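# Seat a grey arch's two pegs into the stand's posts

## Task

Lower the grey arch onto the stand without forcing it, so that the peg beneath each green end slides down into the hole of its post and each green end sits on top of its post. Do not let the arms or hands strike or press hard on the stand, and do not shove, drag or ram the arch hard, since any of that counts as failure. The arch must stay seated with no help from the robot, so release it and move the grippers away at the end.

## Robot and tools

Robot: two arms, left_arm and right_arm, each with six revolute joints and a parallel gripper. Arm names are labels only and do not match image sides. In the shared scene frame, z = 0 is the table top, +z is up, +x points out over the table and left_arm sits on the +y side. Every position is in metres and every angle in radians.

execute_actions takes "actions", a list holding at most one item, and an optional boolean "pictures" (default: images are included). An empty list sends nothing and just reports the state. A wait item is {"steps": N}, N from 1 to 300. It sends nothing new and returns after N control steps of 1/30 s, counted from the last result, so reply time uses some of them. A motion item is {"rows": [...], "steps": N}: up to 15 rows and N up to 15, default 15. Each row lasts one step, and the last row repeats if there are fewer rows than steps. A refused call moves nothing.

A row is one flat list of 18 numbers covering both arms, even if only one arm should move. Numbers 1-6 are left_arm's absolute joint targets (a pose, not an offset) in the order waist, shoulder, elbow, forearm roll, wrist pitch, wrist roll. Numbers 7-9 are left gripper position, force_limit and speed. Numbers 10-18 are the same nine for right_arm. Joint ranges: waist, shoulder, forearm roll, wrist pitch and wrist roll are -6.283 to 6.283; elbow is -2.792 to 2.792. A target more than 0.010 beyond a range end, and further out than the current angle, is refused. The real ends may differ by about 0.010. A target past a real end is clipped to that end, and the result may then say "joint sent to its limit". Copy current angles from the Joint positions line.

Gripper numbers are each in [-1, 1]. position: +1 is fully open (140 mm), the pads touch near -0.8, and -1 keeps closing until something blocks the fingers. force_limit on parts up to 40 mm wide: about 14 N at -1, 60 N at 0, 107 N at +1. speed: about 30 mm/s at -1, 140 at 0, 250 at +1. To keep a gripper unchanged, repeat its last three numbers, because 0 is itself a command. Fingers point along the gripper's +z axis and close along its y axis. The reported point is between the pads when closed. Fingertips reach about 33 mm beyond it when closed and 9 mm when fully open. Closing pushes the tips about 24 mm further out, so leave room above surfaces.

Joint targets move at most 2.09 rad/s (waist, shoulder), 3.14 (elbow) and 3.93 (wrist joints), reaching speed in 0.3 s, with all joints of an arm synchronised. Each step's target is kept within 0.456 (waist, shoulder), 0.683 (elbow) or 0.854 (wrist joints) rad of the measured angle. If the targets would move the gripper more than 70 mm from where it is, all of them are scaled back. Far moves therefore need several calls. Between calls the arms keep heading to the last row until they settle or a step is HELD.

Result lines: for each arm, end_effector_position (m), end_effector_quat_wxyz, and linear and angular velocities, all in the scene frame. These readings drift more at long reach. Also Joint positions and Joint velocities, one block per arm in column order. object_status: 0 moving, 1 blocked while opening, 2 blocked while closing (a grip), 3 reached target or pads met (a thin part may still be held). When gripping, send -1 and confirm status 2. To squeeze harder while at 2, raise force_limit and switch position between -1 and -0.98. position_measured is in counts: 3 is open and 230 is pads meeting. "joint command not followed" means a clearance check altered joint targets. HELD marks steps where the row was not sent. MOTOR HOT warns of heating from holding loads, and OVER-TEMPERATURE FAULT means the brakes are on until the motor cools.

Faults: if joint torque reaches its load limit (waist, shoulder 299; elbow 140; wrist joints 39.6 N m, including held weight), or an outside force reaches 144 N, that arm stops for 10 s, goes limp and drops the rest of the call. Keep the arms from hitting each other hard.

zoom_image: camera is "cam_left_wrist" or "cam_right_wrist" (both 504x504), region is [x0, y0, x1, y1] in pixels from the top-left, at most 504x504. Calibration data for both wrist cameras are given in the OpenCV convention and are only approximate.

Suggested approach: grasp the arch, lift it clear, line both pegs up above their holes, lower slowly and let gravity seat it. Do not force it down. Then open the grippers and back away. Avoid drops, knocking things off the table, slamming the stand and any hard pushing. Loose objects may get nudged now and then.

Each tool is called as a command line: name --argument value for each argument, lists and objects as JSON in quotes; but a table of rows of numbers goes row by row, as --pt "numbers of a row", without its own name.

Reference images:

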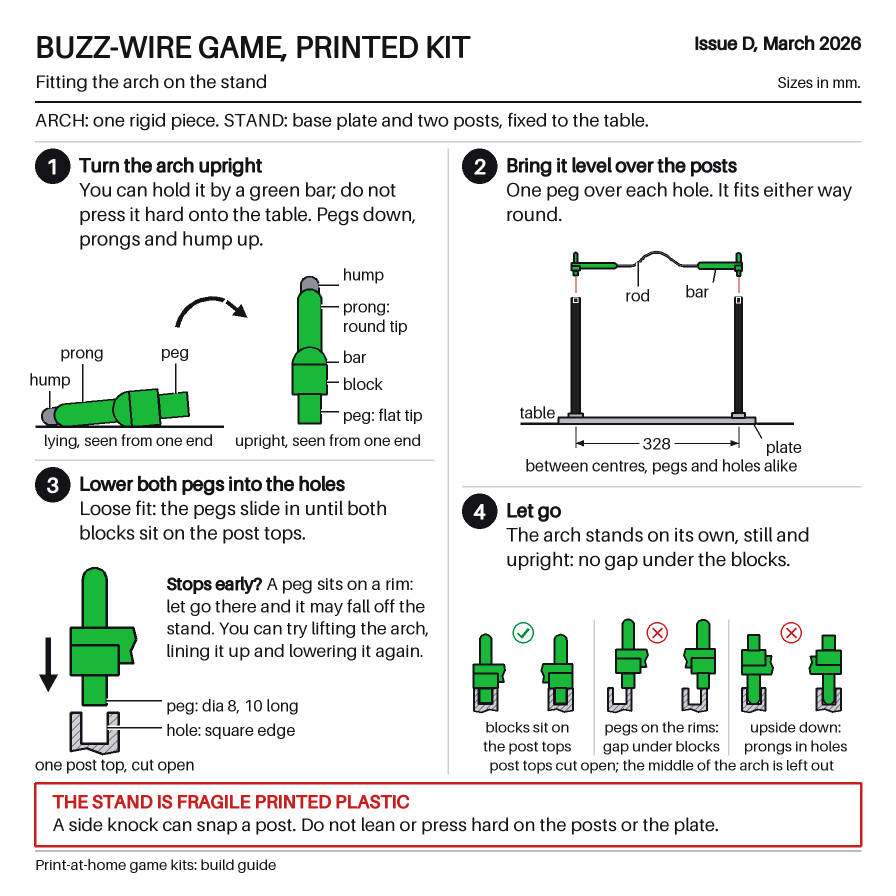

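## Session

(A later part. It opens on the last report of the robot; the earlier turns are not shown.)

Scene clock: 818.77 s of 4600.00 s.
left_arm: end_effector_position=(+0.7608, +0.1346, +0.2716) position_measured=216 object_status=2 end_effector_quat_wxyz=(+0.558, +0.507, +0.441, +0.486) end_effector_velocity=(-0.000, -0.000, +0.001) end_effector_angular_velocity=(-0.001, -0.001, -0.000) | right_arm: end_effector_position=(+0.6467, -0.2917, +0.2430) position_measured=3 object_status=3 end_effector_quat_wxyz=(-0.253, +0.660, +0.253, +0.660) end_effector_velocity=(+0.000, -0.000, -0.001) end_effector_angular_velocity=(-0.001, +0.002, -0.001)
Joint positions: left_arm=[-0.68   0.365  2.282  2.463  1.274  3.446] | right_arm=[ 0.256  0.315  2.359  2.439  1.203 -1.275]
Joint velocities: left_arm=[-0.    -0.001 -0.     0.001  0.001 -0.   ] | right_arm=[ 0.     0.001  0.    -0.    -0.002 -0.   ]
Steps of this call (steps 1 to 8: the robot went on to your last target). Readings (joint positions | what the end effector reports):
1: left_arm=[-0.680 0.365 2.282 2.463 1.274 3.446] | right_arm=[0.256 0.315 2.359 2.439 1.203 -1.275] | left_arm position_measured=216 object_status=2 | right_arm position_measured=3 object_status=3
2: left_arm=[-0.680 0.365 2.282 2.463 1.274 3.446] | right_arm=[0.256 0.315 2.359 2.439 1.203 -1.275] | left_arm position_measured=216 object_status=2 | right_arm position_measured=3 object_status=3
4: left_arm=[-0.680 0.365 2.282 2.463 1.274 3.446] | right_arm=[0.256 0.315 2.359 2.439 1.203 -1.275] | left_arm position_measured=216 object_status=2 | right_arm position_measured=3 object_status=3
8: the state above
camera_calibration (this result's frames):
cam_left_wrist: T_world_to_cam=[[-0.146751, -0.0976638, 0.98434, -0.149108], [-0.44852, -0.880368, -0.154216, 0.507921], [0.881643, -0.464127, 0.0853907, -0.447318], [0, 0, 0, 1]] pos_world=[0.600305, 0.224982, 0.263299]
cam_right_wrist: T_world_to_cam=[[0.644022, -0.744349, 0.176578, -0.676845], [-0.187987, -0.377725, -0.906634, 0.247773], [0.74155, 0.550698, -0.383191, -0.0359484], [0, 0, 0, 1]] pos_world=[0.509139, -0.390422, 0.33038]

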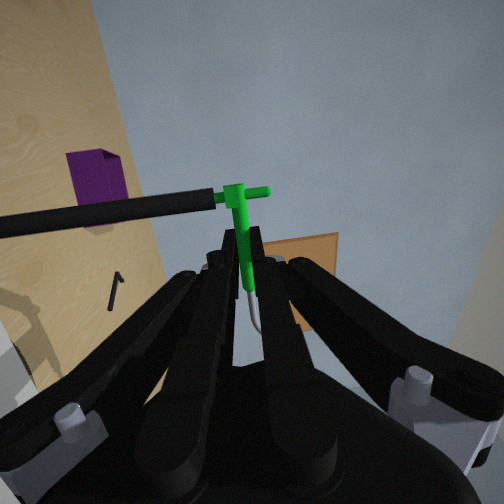

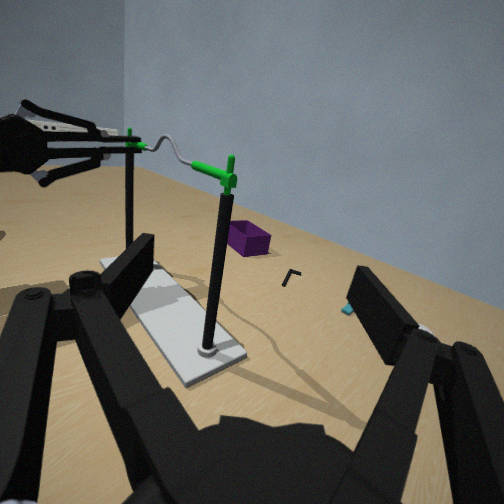

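execute_actions --actions '[{"rows": [[-0.68023,0.36490,2.28186,2.46338,1.27358,3.43750,-1,-0.3,-0.7,0.25643,0.31471,2.35946,2.43857,1.20325,-1.2752,1,0,0],[-0.68023,0.36490,2.28186,2.46338,1.27358,3.43750,-1,-0.3,-0.7,0.25643,0.31471,2.35946,2.43857,1.20325,-1.2752,1,0,0],[-0.68023,0.36490,2.28186,2.46338,1.27358,3.43750,-1,-0.3,-0.7,0.25643,0.31471,2.35946,2.43857,1.20325,-1.2752,1,0,0],[-0.68023,0.36490,2.28186,2.46338,1.27358,3.43750,-1,-0.3,-0.7,0.25643,0.31471,2.35946,2.43857,1.20325,-1.2752,1,0,0],[-0.68023,0.36490,2.28186,2.46338,1.27358,3.43750,-1,-0.3,-0.7,0.25643,0.31471,2.35946,2.43857,1.20325,-1.2752,1,0,0],[-0.68023,0.36490,2.28186,2.46338,1.27358,3.43750,-1,-0.3,-0.7,0.25643,0.31471,2.35946,2.43857,1.20325,-1.2752,1,0,0],[-0.68023,0.36490,2.28186,2.46338,1.27358,3.43750,-1,-0.3,-0.7,0.25643,0.31471,2.35946,2.43857,1.20325,-1.2752,1,0,0],[-0.68031,0.36489,2.28188,2.46390,1.27342,3.43729,-1,-0.3,-0.7,0.25643,0.31471,2.35946,2.43857,1.20325,-1.2752,1,0,0]], "steps": 15}]' --pictures false

execute_actions --actions '[{"steps": 8}]'

zoom_image --camera "cam_right_wrist" --region '[214, 180, 242, 208]'

zoom_image --camera "cam_left_wrist" --region '[190, 160, 290, 240]'

Scene clock: 841.00 s of 4600.00 s.
left_arm: end_effector_position=(+0.7608, +0.1344, +0.2716) position_measured=216 object_status=2 end_effector_quat_wxyz=(+0.561, +0.505, +0.443, +0.484) end_effector_velocity=(+0.000, -0.000, -0.000) end_effector_angular_velocity=(+0.001, +0.001, -0.001) | right_arm: end_effector_position=(+0.6467, -0.2917, +0.2430) position_measured=3 object_status=3 end_effector_quat_wxyz=(-0.253, +0.660, +0.253, +0.660) end_effector_velocity=(-0.001, +0.000, -0.000) end_effector_angular_velocity=(+0.001, +0.000, +0.001)
Joint positions: left_arm=[-0.68   0.365  2.282  2.464  1.274  3.437] | right_arm=[ 0.256  0.315  2.359  2.439  1.203 -1.275]
Joint velocities: left_arm=[ 0.     0.    -0.     0.001 -0.001  0.   ] | right_arm=[ 0.     0.     0.001 -0.001  0.002  0.   ]
Steps of this call (steps 1 to 15: the robot went on to your last target; steps 16 to 90: nothing new was sent; then 18.73 s passed at rest; steps 91 to 105: all 15 steps of this action). Readings (joint positions | what the end effector reports):
91: left_arm=[-0.680 0.365 2.282 2.463 1.274 3.446] | right_arm=[0.256 0.315 2.359 2.439 1.203 -1.275] | left_arm position_measured=216 object_status=2 | right_arm position_measured=3 object_status=3
92: left_arm=[-0.680 0.365 2.282 2.463 1.274 3.442] | right_arm=[0.256 0.315 2.359 2.439 1.203 -1.275] | left_arm position_measured=216 object_status=2 | right_arm position_measured=3 object_status=3
94: left_arm=[-0.680 0.365 2.282 2.463 1.274 3.438] | right_arm=[0.256 0.315 2.359 2.439 1.203 -1.275] | left_arm position_measured=216 object_status=2 | right_arm position_measured=3 object_status=3
98: left_arm=[-0.680 0.365 2.282 2.463 1.274 3.438] | right_arm=[0.256 0.315 2.359 2.439 1.203 -1.275] | left_arm position_measured=216 object_status=2 | right_arm position_measured=3 object_status=3
105: the state above

Scene clock: 841.27 s of 4600.00 s.
left_arm: end_effector_position=(+0.7608, +0.1344, +0.2716) position_measured=216 object_status=2 end_effector_quat_wxyz=(+0.561, +0.506, +0.443, +0.483) end_effector_velocity=(+0.000, -0.000, -0.000) end_effector_angular_velocity=(+0.001, +0.001, -0.000) | right_arm: end_effector_position=(+0.6467, -0.2917, +0.2430) position_measured=3 object_status=3 end_effector_quat_wxyz=(-0.253, +0.660, +0.253, +0.660) end_effector_velocity=(+0.000, +0.000, +0.000) end_effector_angular_velocity=(-0.000, -0.000, -0.000)
Joint positions: left_arm=[-0.68   0.365  2.282  2.464  1.273  3.437] | right_arm=[ 0.256  0.315  2.359  2.439  1.203 -1.275]
Joint velocities: left_arm=[-0.     0.    -0.     0.    -0.001  0.001] | right_arm=[ 0.     0.    -0.001  0.    -0.001  0.   ]
Steps of this call (steps 1 to 8: the robot went on to your last target). Readings (joint positions | what the end effector reports):
1: left_arm=[-0.680 0.365 2.282 2.464 1.274 3.437] | right_arm=[0.256 0.315 2.359 2.439 1.203 -1.275] | left_arm position_measured=216 object_status=2 | right_arm position_measured=3 object_status=3
2: left_arm=[-0.680 0.365 2.282 2.464 1.273 3.437] | right_arm=[0.256 0.315 2.359 2.439 1.203 -1.275] | left_arm position_measured=216 object_status=2 | right_arm position_measured=3 object_status=3
4: left_arm=[-0.680 0.365 2.282 2.464 1.273 3.437] | right_arm=[0.256 0.315 2.359 2.439 1.203 -1.275] | left_arm position_measured=216 object_status=2 | right_arm position_measured=3 object_status=3
8: the state above
camera_calibration (this result's frames):
cam_left_wrist: T_world_to_cam=[[-0.145776, -0.0896384, 0.985248, -0.151195], [-0.449806, -0.880995, -0.146706, 0.50679], [0.881149, -0.464557, 0.0881076, -0.447678], [0, 0, 0, 1]] pos_world=[0.600388, 0.224955, 0.262758]
cam_right_wrist: T_world_to_cam=[[0.644022, -0.744349, 0.176578, -0.676845], [-0.187987, -0.377725, -0.906634, 0.247773], [0.74155, 0.550698, -0.383191, -0.0359484], [0, 0, 0, 1]] pos_world=[0.509139, -0.390422, 0.33038]

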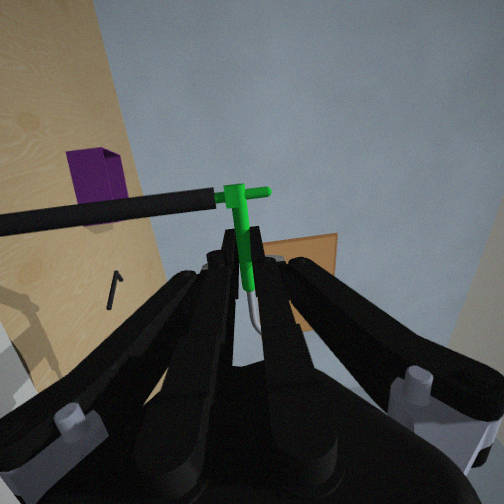

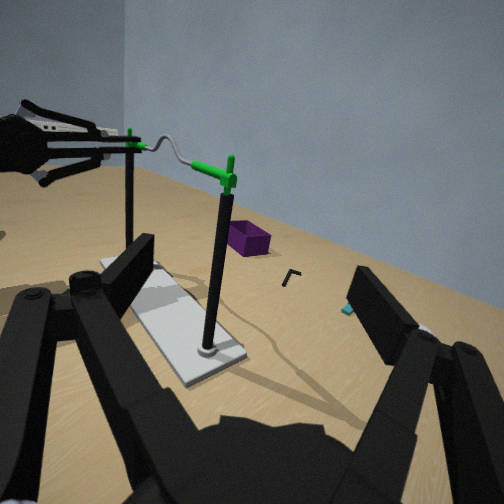

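Region (214, 180, 242, 208) of cam_right_wrist's 504x504 image, scaled by 18.000, with more detail than that image has.

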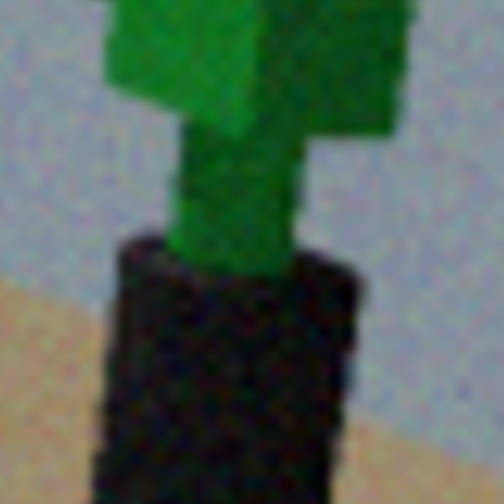

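Region (190, 160, 290, 240) of cam_left_wrist's 504x504 image, scaled by 5.040, with more detail than that image has; it fills the top 403 rows of this view, and the rest is white.

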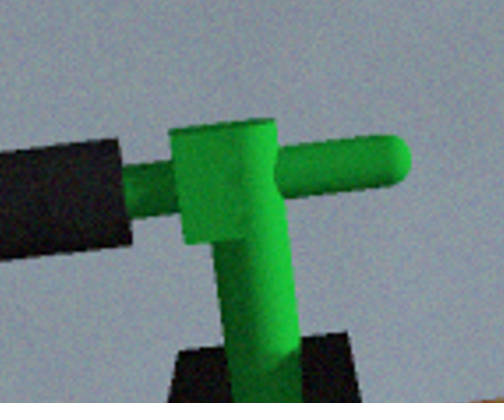

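execute_actions --actions '[{"rows": [[-0.68021,0.36496,2.28176,2.46399,1.27335,3.43729,-1,-0.3,-0.7,0.25643,0.31471,2.35946,2.43857,1.20325,-1.2752,1,0,0]], "steps": 15}]' --pictures false

execute_actions --actions '[{"steps": 8}]'

zoom_image --camera "cam_right_wrist" --region '[214, 180, 242, 208]'

Scene clock: 847.57 s of 4600.00 s.
left_arm: end_effector_position=(+0.7607, +0.1343, +0.2716) position_measured=216 object_status=2 end_effector_quat_wxyz=(+0.561, +0.506, +0.443, +0.483) end_effector_velocity=(+0.000, +0.000, -0.000) end_effector_angular_velocity=(-0.000, +0.000, +0.001) | right_arm: end_effector_position=(+0.6467, -0.2917, +0.2430) position_measured=3 object_status=3 end_effector_quat_wxyz=(-0.253, +0.660, +0.253, +0.660) end_effector_velocity=(+0.001, +0.000, +0.001) end_effector_angular_velocity=(+0.001, -0.003, +0.000)
Joint positions: left_arm=[-0.68   0.365  2.282  2.464  1.273  3.437] | right_arm=[ 0.256  0.315  2.359  2.439  1.203 -1.275]
Joint velocities: left_arm=[-0.     0.     0.    -0.001  0.001 -0.   ] | right_arm=[-0.    -0.    -0.001 -0.     0.001 -0.   ]
Steps of this call (steps 1 to 15: the robot went on to your last target; steps 16 to 90: nothing new was sent; then 2.80 s passed at rest; steps 91 to 105: all 15 steps of this action). Readings (joint positions | what the end effector reports):
91: left_arm=[-0.680 0.365 2.282 2.464 1.273 3.437] | right_arm=[0.256 0.315 2.359 2.439 1.203 -1.275] | left_arm position_measured=216 object_status=2 | right_arm position_measured=3 object_status=3
92: left_arm=[-0.680 0.365 2.282 2.464 1.273 3.437] | right_arm=[0.256 0.315 2.359 2.439 1.203 -1.275] | left_arm position_measured=216 object_status=2 | right_arm position_measured=3 object_status=3
94: left_arm=[-0.680 0.365 2.282 2.464 1.273 3.437] | right_arm=[0.256 0.315 2.359 2.439 1.203 -1.275] | left_arm position_measured=216 object_status=2 | right_arm position_measured=3 object_status=3
98: left_arm=[-0.680 0.365 2.282 2.464 1.273 3.437] | right_arm=[0.256 0.315 2.359 2.439 1.203 -1.275] | left_arm position_measured=216 object_status=2 | right_arm position_measured=3 object_status=3
105: the state above

Scene clock: 847.83 s of 4600.00 s.
left_arm: end_effector_position=(+0.7607, +0.1343, +0.2716) position_measured=216 object_status=2 end_effector_quat_wxyz=(+0.561, +0.506, +0.443, +0.483) end_effector_velocity=(+0.000, +0.000, -0.001) end_effector_angular_velocity=(-0.000, +0.001, +0.001) | right_arm: end_effector_position=(+0.6467, -0.2917, +0.2430) position_measured=3 object_status=3 end_effector_quat_wxyz=(-0.253, +0.660, +0.253, +0.660) end_effector_velocity=(+0.000, +0.000, -0.000) end_effector_angular_velocity=(+0.000, +0.001, +0.000)
Joint positions: left_arm=[-0.68   0.365  2.282  2.464  1.273  3.437] | right_arm=[ 0.256  0.315  2.359  2.439  1.203 -1.275]
Joint velocities: left_arm=[ 0.     0.001 -0.    -0.001 -0.    -0.   ] | right_arm=[ 0.     0.001 -0.     0.    -0.     0.001]
Steps of this call (steps 1 to 8: the robot went on to your last target). Readings (joint positions | what the end effector reports):
1: left_arm=[-0.680 0.365 2.282 2.464 1.273 3.437] | right_arm=[0.256 0.315 2.359 2.439 1.203 -1.275] | left_arm position_measured=216 object_status=2 | right_arm position_measured=3 object_status=3
2: left_arm=[-0.680 0.365 2.282 2.464 1.273 3.437] | right_arm=[0.256 0.315 2.359 2.439 1.203 -1.275] | left_arm position_measured=216 object_status=2 | right_arm position_measured=3 object_status=3
4: left_arm=[-0.680 0.365 2.282 2.464 1.273 3.437] | right_arm=[0.256 0.315 2.359 2.439 1.203 -1.275] | left_arm position_measured=216 object_status=2 | right_arm position_measured=3 object_status=3
8: the state above
camera_calibration (this result's frames):
cam_left_wrist: T_world_to_cam=[[-0.145707, -0.0896978, 0.985253, -0.151198], [-0.449993, -0.880893, -0.146745, 0.506825], [0.881065, -0.464739, 0.0879889, -0.447554], [0, 0, 0, 1]] pos_world=[0.600361, 0.224902, 0.262722]
cam_right_wrist: T_world_to_cam=[[0.644022, -0.744349, 0.176578, -0.676845], [-0.187987, -0.377725, -0.906634, 0.247773], [0.74155, 0.550698, -0.383191, -0.0359487], [0, 0, 0, 1]] pos_world=[0.509139, -0.390422, 0.33038]

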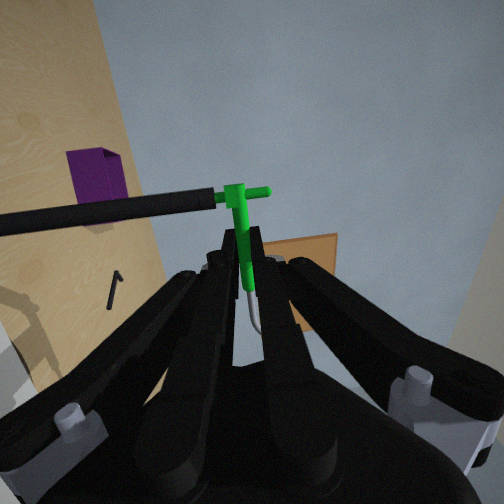

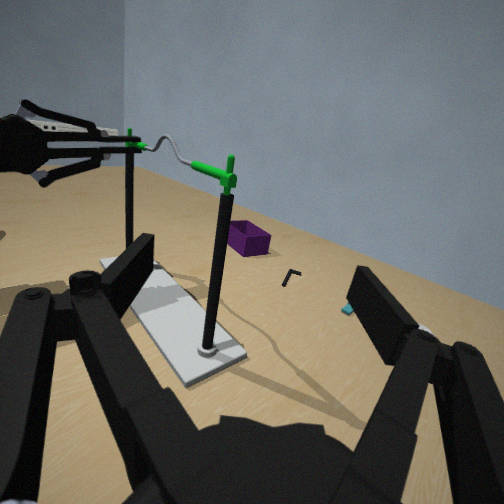

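Region (214, 180, 242, 208) of cam_right_wrist's 504x504 image, scaled by 18.000, with more detail than that image has.

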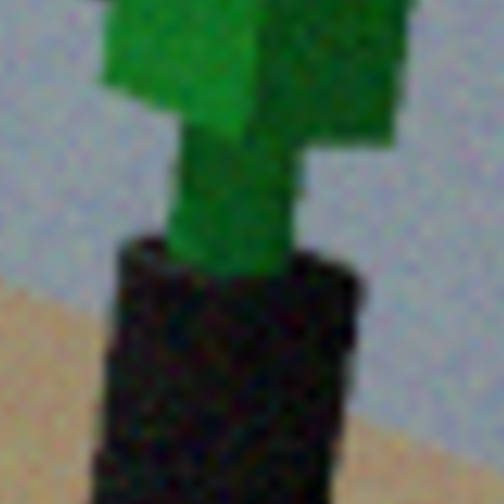

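execute_actions --actions '[{"rows": [[-0.68021,0.36496,2.28176,2.46399,1.27335,3.43900,-1,-0.3,-0.7,0.25643,0.31471,2.35946,2.43857,1.20325,-1.2752,1,0,0],[-0.68021,0.36496,2.28176,2.46399,1.27335,3.43900,-1,-0.3,-0.7,0.25643,0.31471,2.35946,2.43857,1.20325,-1.2752,1,0,0],[-0.68021,0.36496,2.28176,2.46399,1.27335,3.43900,-1,-0.3,-0.7,0.25643,0.31471,2.35946,2.43857,1.20325,-1.2752,1,0,0],[-0.68021,0.36496,2.28176,2.46399,1.27335,3.43900,-1,-0.3,-0.7,0.25643,0.31471,2.35946,2.43857,1.20325,-1.2752,1,0,0],[-0.68037,0.36504,2.28163,2.46351,1.27345,3.43922,-1,-0.3,-0.7,0.25643,0.31471,2.35946,2.43857,1.20325,-1.2752,1,0,0],[-0.68037,0.36504,2.28163,2.46351,1.27345,3.43922,-1,-0.3,-0.7,0.25643,0.31471,2.35946,2.43857,1.20325,-1.2752,1,0,0],[-0.68054,0.36511,2.28149,2.46304,1.27355,3.43944,-1,-0.3,-0.7,0.25643,0.31471,2.35946,2.43857,1.20325,-1.2752,1,0,0],[-0.68054,0.36511,2.28149,2.46304,1.27355,3.43944,-1,-0.3,-0.7,0.25643,0.31471,2.35946,2.43857,1.20325,-1.2752,1,0,0],[-0.68070,0.36519,2.28136,2.46256,1.27365,3.43966,-1,-0.3,-0.7,0.25643,0.31471,2.35946,2.43857,1.20325,-1.2752,1,0,0],[-0.68070,0.36519,2.28136,2.46256,1.27365,3.43966,-1,-0.3,-0.7,0.25643,0.31471,2.35946,2.43857,1.20325,-1.2752,1,0,0],[-0.68087,0.36526,2.28122,2.46208,1.27375,3.43988,-1,-0.3,-0.7,0.25643,0.31471,2.35946,2.43857,1.20325,-1.2752,1,0,0],[-0.68087,0.36526,2.28122,2.46208,1.27375,3.43988,-1,-0.3,-0.7,0.25643,0.31471,2.35946,2.43857,1.20325,-1.2752,1,0,0],[-0.68103,0.36534,2.28109,2.46161,1.27385,3.44011,-1,-0.3,-0.7,0.25643,0.31471,2.35946,2.43857,1.20325,-1.2752,1,0,0]], "steps": 15}]' --pictures false

execute_actions --actions '[{"steps": 8}]'

zoom_image --camera "cam_right_wrist" --region '[214, 180, 242, 208]'

Scene clock: 875.17 s of 4600.00 s.
left_arm: end_effector_position=(+0.7609, +0.1343, +0.2716) position_measured=216 object_status=2 end_effector_quat_wxyz=(+0.560, +0.506, +0.443, +0.484) end_effector_velocity=(-0.000, -0.000, +0.000) end_effector_angular_velocity=(-0.000, -0.001, +0.000) | right_arm: end_effector_position=(+0.6467, -0.2917, +0.2430) position_measured=3 object_status=3 end_effector_quat_wxyz=(-0.253, +0.660, +0.253, +0.660) end_effector_velocity=(+0.001, -0.000, +0.002) end_effector_angular_velocity=(-0.000, -0.004, +0.000)
Joint positions: left_arm=[-0.681  0.365  2.281  2.462  1.274  3.44 ] | right_arm=[ 0.256  0.315  2.359  2.439  1.203 -1.275]
Joint velocities: left_arm=[-0.001 -0.    -0.    -0.001  0.001  0.001] | right_arm=[-0.    -0.001 -0.002 -0.    -0.    -0.001]
Steps of this call (steps 1 to 15: the robot went on to your last target; steps 16 to 90: nothing new was sent; then 23.83 s passed at rest; steps 91 to 105: all 15 steps of this action). Readings (joint positions | what the end effector reports):
91: left_arm=[-0.680 0.365 2.282 2.464 1.273 3.437] | right_arm=[0.256 0.315 2.359 2.439 1.203 -1.275] | left_arm position_measured=216 object_status=2 | right_arm position_measured=3 object_status=3
92: left_arm=[-0.680 0.365 2.282 2.464 1.273 3.438] | right_arm=[0.256 0.315 2.359 2.439 1.203 -1.275] | left_arm position_measured=216 object_status=2 | right_arm position_measured=3 object_status=3
94: left_arm=[-0.680 0.365 2.282 2.464 1.273 3.439] | right_arm=[0.256 0.315 2.359 2.439 1.203 -1.275] | left_arm position_measured=216 object_status=2 | right_arm position_measured=3 object_status=3
98: left_arm=[-0.680 0.365 2.282 2.464 1.273 3.439] | right_arm=[0.256 0.315 2.359 2.439 1.203 -1.275] | left_arm position_measured=216 object_status=2 | right_arm position_measured=3 object_status=3
105: the state above

Scene clock: 875.43 s of 4600.00 s.
left_arm: end_effector_position=(+0.7609, +0.1343, +0.2716) position_measured=216 object_status=2 end_effector_quat_wxyz=(+0.560, +0.506, +0.443, +0.484) end_effector_velocity=(-0.000, -0.000, +0.000) end_effector_angular_velocity=(+0.000, -0.001, -0.000) | right_arm: end_effector_position=(+0.6467, -0.2917, +0.2430) position_measured=3 object_status=3 end_effector_quat_wxyz=(-0.253, +0.660, +0.253, +0.660) end_effector_velocity=(+0.001, -0.000, +0.001) end_effector_angular_velocity=(+0.001, -0.001, -0.001)
Joint positions: left_arm=[-0.681  0.365  2.281  2.462  1.274  3.44 ] | right_arm=[ 0.256  0.315  2.359  2.439  1.203 -1.275]
Joint velocities: left_arm=[-0.     0.    -0.     0.     0.001  0.   ] | right_arm=[-0.    -0.001 -0.001  0.001 -0.     0.001]
Steps of this call (steps 1 to 8: the robot went on to your last target). Readings (joint positions | what the end effector reports):
1: left_arm=[-0.681 0.365 2.281 2.462 1.274 3.440] | right_arm=[0.256 0.315 2.359 2.439 1.203 -1.275] | left_arm position_measured=216 object_status=2 | right_arm position_measured=3 object_status=3
2: left_arm=[-0.681 0.365 2.281 2.462 1.274 3.440] | right_arm=[0.256 0.315 2.359 2.439 1.203 -1.275] | left_arm position_measured=216 object_status=2 | right_arm position_measured=3 object_status=3
4: left_arm=[-0.681 0.365 2.281 2.462 1.274 3.440] | right_arm=[0.256 0.315 2.359 2.439 1.203 -1.275] | left_arm position_measured=216 object_status=2 | right_arm position_measured=3 object_status=3
8: the state above
camera_calibration (this result's frames):
cam_left_wrist: T_world_to_cam=[[-0.145875, -0.0915619, 0.985057, -0.150796], [-0.448336, -0.881473, -0.148327, 0.506131], [0.881882, -0.463274, 0.087534, -0.448392], [0, 0, 0, 1]] pos_world=[0.600348, 0.224606, 0.262865]
cam_right_wrist: T_world_to_cam=[[0.644022, -0.744349, 0.176579, -0.676845], [-0.187987, -0.377725, -0.906634, 0.247773], [0.74155, 0.550697, -0.383191, -0.0359488], [0, 0, 0, 1]] pos_world=[0.509139, -0.390422, 0.33038]

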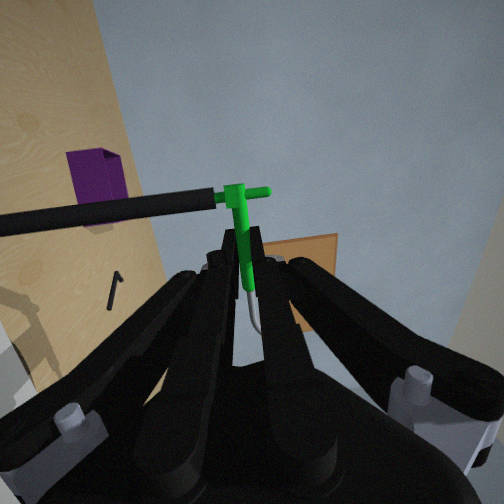

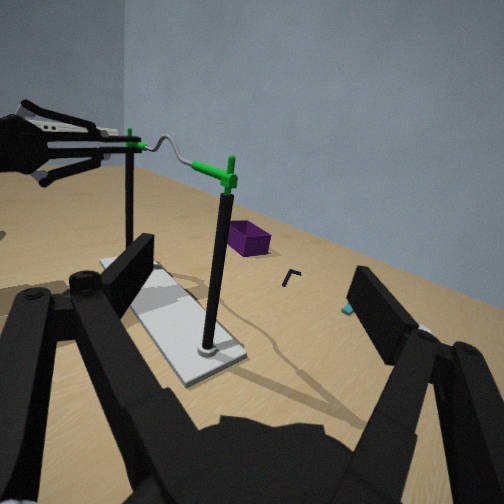

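Region (214, 180, 242, 208) of cam_right_wrist's 504x504 image, scaled by 18.000, with more detail than that image has.

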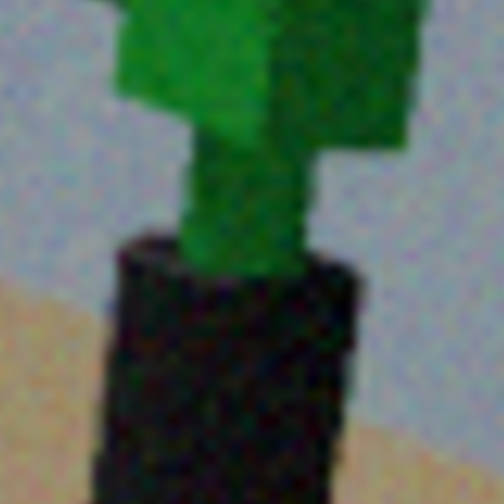

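execute_actions --actions '[{"rows": [[-0.68103,0.36534,2.28109,2.46161,1.27385,3.44011,-1,-0.3,-0.7,0.6,0.0,2.6,3.3,1.25,-1.7,1,0,0]], "steps": 15}]' --pictures false

execute_actions --actions '[{"steps": 15}]' --pictures false

execute_actions --actions '[{"rows": [[-0.68103,0.36534,2.28109,2.46161,1.27385,3.44011,-1,-0.3,-0.7,1.1318,0.4369,2.1369,4.3054,1.3235,-2.0873,1,0,0]], "steps": 15}]' --pictures false

execute_actions --actions '[{"steps": 30}]'

Scene clock: 907.77 s of 4600.00 s.
left_arm: end_effector_position=(+0.7609, +0.1343, +0.2716) position_measured=216 object_status=2 end_effector_quat_wxyz=(+0.560, +0.506, +0.443, +0.484) end_effector_velocity=(+0.000, -0.000, -0.000) end_effector_angular_velocity=(+0.001, -0.000, -0.000) | right_arm: end_effector_position=(+0.5337, -0.3358, +0.3604) position_measured=3 object_status=3 end_effector_quat_wxyz=(-0.104, +0.619, +0.114, +0.770) end_effector_velocity=(-0.239, -0.191, +0.085) end_effector_angular_velocity=(+0.086, -0.112, -0.746)
Joint positions: left_arm=[-0.681  0.365  2.281  2.462  1.274  3.44 ] | right_arm=[ 0.571  0.026  2.58   3.227  1.246 -1.664]
Joint velocities: left_arm=[ 0.     0.001 -0.     0.001  0.     0.   ] | right_arm=[ 0.536 -0.489  0.371  1.329  0.072 -0.653]
Steps of this call (steps 1 to 15: the robot went on to your last target; steps 16 to 90: nothing new was sent; then 28.83 s passed at rest; steps 91 to 105: all 15 steps of this action). Readings (joint positions | what the end effector reports):
91: left_arm=[-0.681 0.365 2.281 2.462 1.274 3.440] | right_arm=[0.257 0.315 2.359 2.439 1.203 -1.275] | left_arm position_measured=216 object_status=2 | right_arm position_measured=3 object_status=3
92: left_arm=[-0.681 0.365 2.281 2.462 1.274 3.440] | right_arm=[0.260 0.312 2.362 2.448 1.203 -1.280] | left_arm position_measured=216 object_status=2 | right_arm position_measured=3 object_status=3
94: left_arm=[-0.681 0.365 2.281 2.462 1.274 3.440] | right_arm=[0.284 0.290 2.379 2.507 1.207 -1.309] | left_arm position_measured=216 object_status=2 | right_arm position_measured=3 object_status=3
98: left_arm=[-0.681 0.365 2.281 2.462 1.274 3.440] | right_arm=[0.387 0.195 2.451 2.765 1.221 -1.437] | left_arm position_measured=216 object_status=2 | right_arm position_measured=3 object_status=3
105: the state above

Scene clock: 908.27 s of 4600.00 s.
left_arm: end_effector_position=(+0.7609, +0.1343, +0.2716) position_measured=216 object_status=2 end_effector_quat_wxyz=(+0.560, +0.506, +0.443, +0.484) end_effector_velocity=(+0.000, +0.000, +0.000) end_effector_angular_velocity=(-0.000, -0.000, +0.001) | right_arm: end_effector_position=(+0.5208, -0.3470, +0.3643) position_measured=3 object_status=3 end_effector_quat_wxyz=(-0.089, +0.619, +0.100, +0.774) end_effector_velocity=(+0.000, +0.000, +0.001) end_effector_angular_velocity=(+0.001, -0.001, +0.000)
Joint positions: left_arm=[-0.681  0.365  2.281  2.462  1.274  3.44 ] | right_arm=[ 0.6   0.    2.6   3.3   1.25 -1.7 ]
Joint velocities: left_arm=[ 0.    -0.     0.    -0.001  0.     0.   ] | right_arm=[ 0.    -0.001 -0.001  0.    -0.001  0.   ]
Steps of this call (steps 1 to 15: the robot went on to your last target). Readings (joint positions | what the end effector reports):
1: left_arm=[-0.681 0.365 2.281 2.462 1.274 3.440] | right_arm=[0.586 0.012 2.590 3.265 1.248 -1.683] | left_arm position_measured=216 object_status=2 | right_arm position_measured=3 object_status=3
2: left_arm=[-0.681 0.365 2.281 2.462 1.274 3.440] | right_arm=[0.596 0.004 2.597 3.289 1.249 -1.694] | left_arm position_measured=216 object_status=2 | right_arm position_measured=3 object_status=3
4: left_arm=[-0.681 0.365 2.281 2.462 1.274 3.440] | right_arm=[0.600 0.000 2.600 3.299 1.250 -1.700] | left_arm position_measured=216 object_status=2 | right_arm position_measured=3 object_status=3
8: left_arm=[-0.681 0.365 2.281 2.462 1.274 3.440] | right_arm=[0.600 0.000 2.600 3.300 1.250 -1.700] | left_arm position_measured=216 object_status=2 | right_arm position_measured=3 object_status=3
15: the state above

Scene clock: 908.77 s of 4600.00 s.
left_arm: end_effector_position=(+0.7609, +0.1343, +0.2716) position_measured=216 object_status=2 end_effector_quat_wxyz=(+0.560, +0.506, +0.443, +0.484) end_effector_velocity=(+0.000, -0.000, -0.000) end_effector_angular_velocity=(-0.000, +0.001, +0.000) | right_arm: end_effector_position=(+0.6037, -0.2109, +0.2970) position_measured=3 object_status=3 end_effector_quat_wxyz=(+0.011, +0.673, -0.019, +0.739) end_effector_velocity=(-0.045, +0.379, -0.307) end_effector_angular_velocity=(+0.020, +0.543, -0.633)
Joint positions: left_arm=[-0.681  0.365  2.281  2.462  1.274  3.44 ] | right_arm=[ 0.997  0.33   2.25   4.051  1.306 -1.993]
Joint velocities: left_arm=[-0.    -0.    -0.    -0.    -0.001 -0.   ] | right_arm=[ 0.878  0.696 -0.737  1.659  0.116 -0.613]
Steps of this call (steps 1 to 15: all 15 steps of this action). Readings (joint positions | what the end effector reports):
1: left_arm=[-0.681 0.365 2.281 2.462 1.274 3.440] | right_arm=[0.600 0.000 2.600 3.301 1.250 -1.700] | left_arm position_measured=216 object_status=2 | right_arm position_measured=3 object_status=3
2: left_arm=[-0.681 0.365 2.281 2.462 1.274 3.440] | right_arm=[0.605 0.004 2.596 3.309 1.251 -1.704] | left_arm position_measured=216 object_status=2 | right_arm position_measured=3 object_status=3
4: left_arm=[-0.681 0.365 2.281 2.462 1.274 3.440] | right_arm=[0.636 0.035 2.563 3.369 1.256 -1.731] | left_arm position_measured=216 object_status=2 | right_arm position_measured=3 object_status=3
8: left_arm=[-0.681 0.365 2.281 2.462 1.274 3.440] | right_arm=[0.768 0.149 2.442 3.616 1.275 -1.832] | left_arm position_measured=216 object_status=2 | right_arm position_measured=3 object_status=3
15: the state above

Scene clock: 909.77 s of 4600.00 s.
left_arm: end_effector_position=(+0.7609, +0.1343, +0.2716) position_measured=216 object_status=2 end_effector_quat_wxyz=(+0.560, +0.506, +0.443, +0.484) end_effector_velocity=(+0.000, -0.000, +0.000) end_effector_angular_velocity=(+0.000, -0.001, -0.000) | right_arm: end_effector_position=(+0.5840, -0.1508, +0.2430) position_measured=3 object_status=3 end_effector_quat_wxyz=(+0.049, +0.705, -0.049, +0.705) end_effector_velocity=(+0.000, +0.000, +0.001) end_effector_angular_velocity=(+0.003, -0.001, +0.000)
Joint positions: left_arm=[-0.681  0.365  2.281  2.462  1.274  3.44 ] | right_arm=[ 1.132  0.437  2.137  4.305  1.324 -2.087]
Joint velocities: left_arm=[ 0.  0. -0.  0.  0.  0.] | right_arm=[ 0.    -0.001 -0.001  0.    -0.     0.001]
Steps of this call (steps 1 to 30: the robot went on to your last target). Readings (joint positions | what the end effector reports):
1: left_arm=[-0.681 0.365 2.281 2.462 1.274 3.440] | right_arm=[1.027 0.354 2.225 4.106 1.309 -2.013] | left_arm position_measured=216 object_status=2 | right_arm position_measured=3 object_status=3
2: left_arm=[-0.681 0.365 2.281 2.462 1.274 3.440] | right_arm=[1.055 0.376 2.201 4.160 1.313 -2.033] | left_arm position_measured=216 object_status=2 | right_arm position_measured=3 object_status=3
4: left_arm=[-0.681 0.365 2.281 2.462 1.274 3.440] | right_arm=[1.105 0.416 2.160 4.254 1.320 -2.068] | left_arm position_measured=216 object_status=2 | right_arm position_measured=3 object_status=3
8: left_arm=[-0.681 0.365 2.281 2.462 1.274 3.440] | right_arm=[1.132 0.437 2.137 4.305 1.324 -2.087] | left_arm position_measured=216 object_status=2 | right_arm position_measured=3 object_status=3
30: the state above
All arms were judged still, so your last target was given up. Only a new action makes them travel on or press farther. Fingers that are still opening or closing keep moving.
camera_calibration (this result's frames):
cam_left_wrist: T_world_to_cam=[[-0.145875, -0.0915618, 0.985057, -0.150796], [-0.448347, -0.881467, -0.148328, 0.506129], [0.881876, -0.463285, 0.087532, -0.448386], [0, 0, 0, 1]] pos_world=[0.600345, 0.224599, 0.262864]
cam_right_wrist: T_world_to_cam=[[-0.15416, -0.972141, 0.176568, -0.0997852], [-0.409929, -0.099668, -0.906656, 0.460741], [0.898995, -0.212151, -0.383144, -0.274049], [0, 0, 0, 1]] pos_world=[0.419856, -0.109224, 0.330352]

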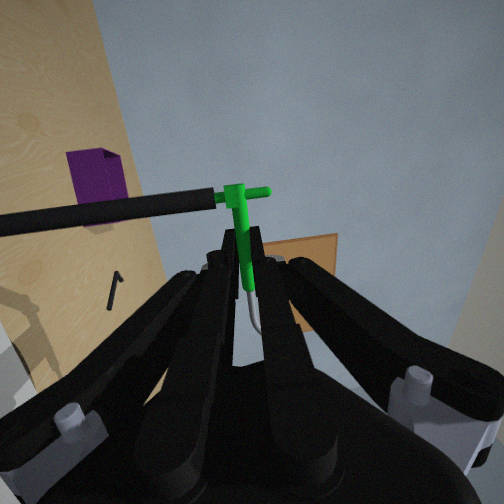

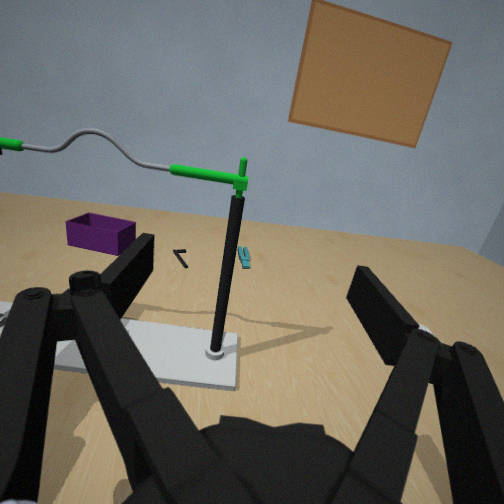

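zoom_image --camera "cam_right_wrist" --region '[222, 176, 254, 208]'

Region (222, 176, 254, 208) of cam_right_wrist's 504x504 image, scaled by 15.750, with more detail than that image has.

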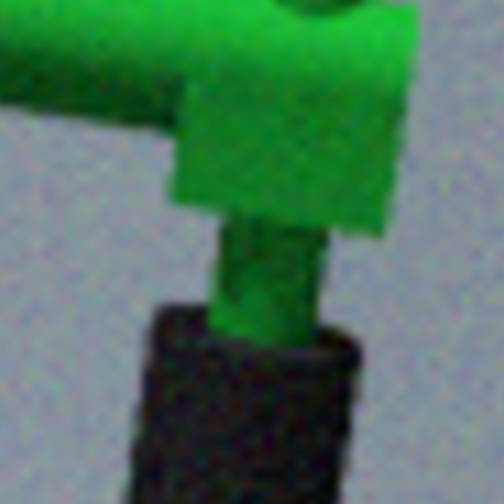

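zoom_image --camera "cam_left_wrist" --region '[200, 180, 240, 220]'

Region (200, 180, 240, 220) of cam_left_wrist's 504x504 image, scaled by 12.600, with more detail than that image has.

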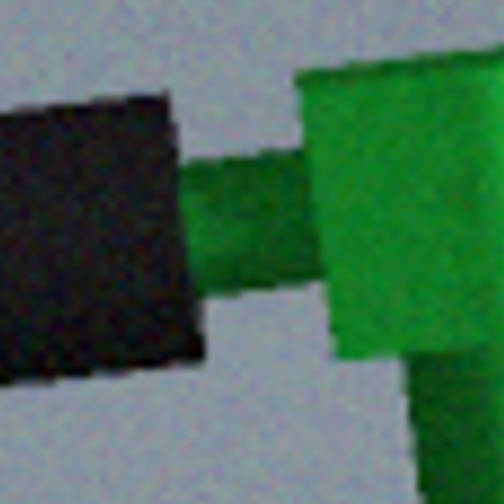

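execute_actions --actions '[{"rows": [[-0.68103,0.36534,2.28109,2.46161,1.27385,3.43561,-1,-0.3,-0.7,1.1318,0.4369,2.1369,4.3054,1.3235,-2.0873,1,0,0],[-0.68103,0.36534,2.28109,2.46161,1.27385,3.43561,-1,-0.3,-0.7,1.1318,0.4369,2.1369,4.3054,1.3235,-2.0873,1,0,0],[-0.68103,0.36534,2.28109,2.46161,1.27385,3.43561,-1,-0.3,-0.7,1.1318,0.4369,2.1369,4.3054,1.3235,-2.0873,1,0,0],[-0.68103,0.36534,2.28109,2.46161,1.27385,3.43561,-1,-0.3,-0.7,1.1318,0.4369,2.1369,4.3054,1.3235,-2.0873,1,0,0],[-0.68103,0.36534,2.28109,2.46161,1.27385,3.43561,-1,-0.3,-0.7,1.1318,0.4369,2.1369,4.3054,1.3235,-2.0873,1,0,0],[-0.68103,0.36534,2.28109,2.46161,1.27385,3.43561,-1,-0.3,-0.7,1.1318,0.4369,2.1369,4.3054,1.3235,-2.0873,1,0,0],[-0.68103,0.36534,2.28109,2.46161,1.27385,3.43561,-1,-0.3,-0.7,1.1318,0.4369,2.1369,4.3054,1.3235,-2.0873,1,0,0],[-0.68005,0.36500,2.28170,2.46264,1.27375,3.43505,-1,-0.3,-0.7,1.1318,0.4369,2.1369,4.3054,1.3235,-2.0873,1,0,0]], "steps": 15}]' --pictures false

execute_actions --actions '[{"steps": 8}]'

zoom_image --camera "cam_right_wrist" --region '[222, 176, 254, 208]'

zoom_image --camera "cam_left_wrist" --region '[200, 180, 240, 220]'

Scene clock: 927.77 s of 4600.00 s.
left_arm: end_effector_position=(+0.7610, +0.1347, +0.2715) position_measured=216 object_status=2 end_effector_quat_wxyz=(+0.561, +0.505, +0.444, +0.483) end_effector_velocity=(-0.000, +0.002, +0.001) end_effector_angular_velocity=(-0.001, -0.001, +0.001) | right_arm: end_effector_position=(+0.5840, -0.1508, +0.2430) position_measured=3 object_status=3 end_effector_quat_wxyz=(+0.049, +0.705, -0.049, +0.705) end_effector_velocity=(-0.001, -0.001, -0.001) end_effector_angular_velocity=(-0.002, +0.001, -0.000)
Joint positions: left_arm=[-0.68   0.365  2.282  2.463  1.274  3.435] | right_arm=[ 1.132  0.437  2.137  4.305  1.323 -2.087]
Joint velocities: left_arm=[ 0.001 -0.002  0.001  0.    -0.    -0.   ] | right_arm=[ 0.    -0.     0.003  0.     0.     0.   ]
Steps of this call (steps 1 to 90: nothing new was sent; then 14.50 s passed at rest; steps 91 to 105: all 15 steps of this action). Readings (joint positions | what the end effector reports):
91: left_arm=[-0.681 0.365 2.281 2.462 1.274 3.440] | right_arm=[1.132 0.437 2.137 4.305 1.323 -2.087] | left_arm position_measured=216 object_status=2 | right_arm position_measured=3 object_status=3
92: left_arm=[-0.681 0.365 2.281 2.462 1.274 3.438] | right_arm=[1.132 0.437 2.137 4.305 1.323 -2.087] | left_arm position_measured=216 object_status=2 | right_arm position_measured=3 object_status=3
94: left_arm=[-0.681 0.365 2.281 2.462 1.274 3.436] | right_arm=[1.132 0.437 2.137 4.305 1.323 -2.087] | left_arm position_measured=216 object_status=2 | right_arm position_measured=3 object_status=3
98: left_arm=[-0.681 0.365 2.281 2.462 1.274 3.436] | right_arm=[1.132 0.437 2.137 4.305 1.323 -2.087] | left_arm position_measured=216 object_status=2 | right_arm position_measured=3 object_status=3
105: the state above

Scene clock: 928.03 s of 4600.00 s.
left_arm: end_effector_position=(+0.7610, +0.1348, +0.2716) position_measured=216 object_status=2 end_effector_quat_wxyz=(+0.561, +0.505, +0.444, +0.483) end_effector_velocity=(-0.000, +0.000, +0.001) end_effector_angular_velocity=(-0.001, -0.001, +0.000) | right_arm: end_effector_position=(+0.5840, -0.1508, +0.2430) position_measured=3 object_status=3 end_effector_quat_wxyz=(+0.049, +0.705, -0.049, +0.705) end_effector_velocity=(-0.000, -0.000, -0.002) end_effector_angular_velocity=(-0.002, +0.002, -0.000)
Joint positions: left_arm=[-0.68   0.365  2.282  2.463  1.274  3.435] | right_arm=[ 1.132  0.437  2.137  4.305  1.323 -2.087]
Joint velocities: left_arm=[ 0.    -0.001  0.    -0.     0.     0.   ] | right_arm=[-0.     0.002  0.001  0.    -0.001  0.   ]
Steps of this call (steps 1 to 8: the robot went on to your last target). Readings (joint positions | what the end effector reports):
1: left_arm=[-0.680 0.365 2.282 2.463 1.274 3.435] | right_arm=[1.132 0.437 2.137 4.305 1.323 -2.087] | left_arm position_measured=216 object_status=2 | right_arm position_measured=3 object_status=3
2: left_arm=[-0.680 0.365 2.282 2.463 1.274 3.435] | right_arm=[1.132 0.437 2.137 4.305 1.323 -2.087] | left_arm position_measured=216 object_status=2 | right_arm position_measured=3 object_status=3
4: left_arm=[-0.680 0.365 2.282 2.463 1.274 3.435] | right_arm=[1.132 0.437 2.137 4.305 1.323 -2.087] | left_arm position_measured=216 object_status=2 | right_arm position_measured=3 object_status=3
8: the state above
camera_calibration (this result's frames):
cam_left_wrist: T_world_to_cam=[[-0.145274, -0.08714, 0.985547, -0.151907], [-0.448906, -0.881876, -0.144145, 0.505994], [0.881691, -0.463358, 0.0889962, -0.448443], [0, 0, 0, 1]] pos_world=[0.600464, 0.225197, 0.262558]
cam_right_wrist: T_world_to_cam=[[-0.154134, -0.972145, 0.176569, -0.0997925], [-0.409959, -0.0996721, -0.906641, 0.460744], [0.898986, -0.212131, -0.383177, -0.274036], [0, 0, 0, 1]] pos_world=[0.41986, -0.109221, 0.330346]

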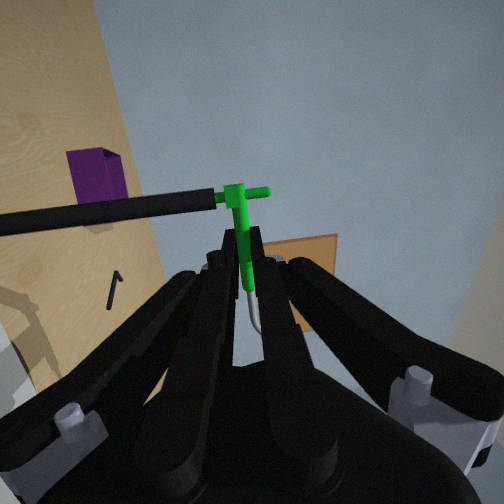

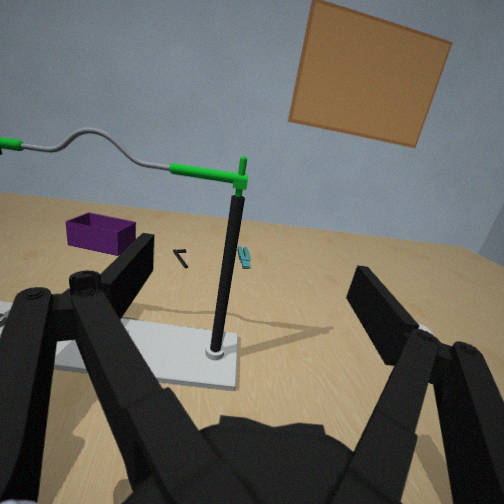

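Region (222, 176, 254, 208) of cam_right_wrist's 504x504 image, scaled by 15.750, with more detail than that image has.

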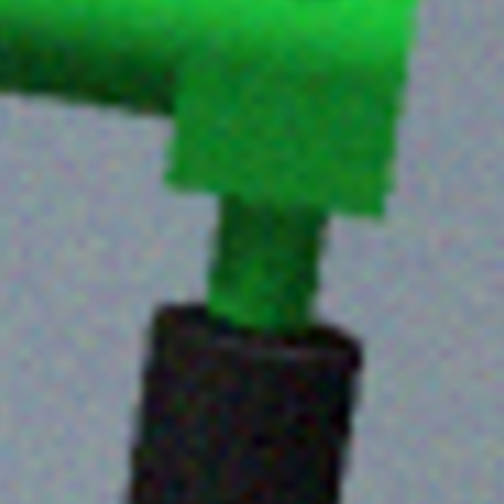

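Region (200, 180, 240, 220) of cam_left_wrist's 504x504 image, scaled by 12.600, with more detail than that image has.

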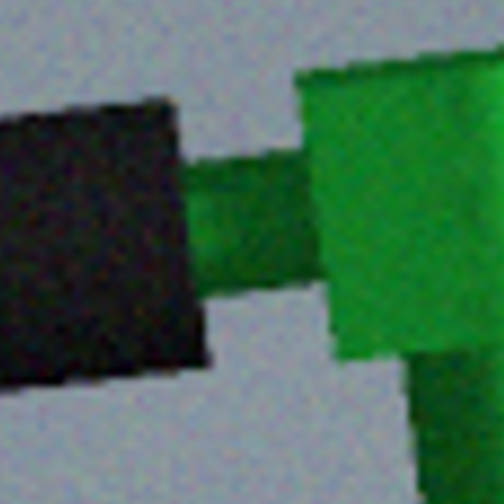

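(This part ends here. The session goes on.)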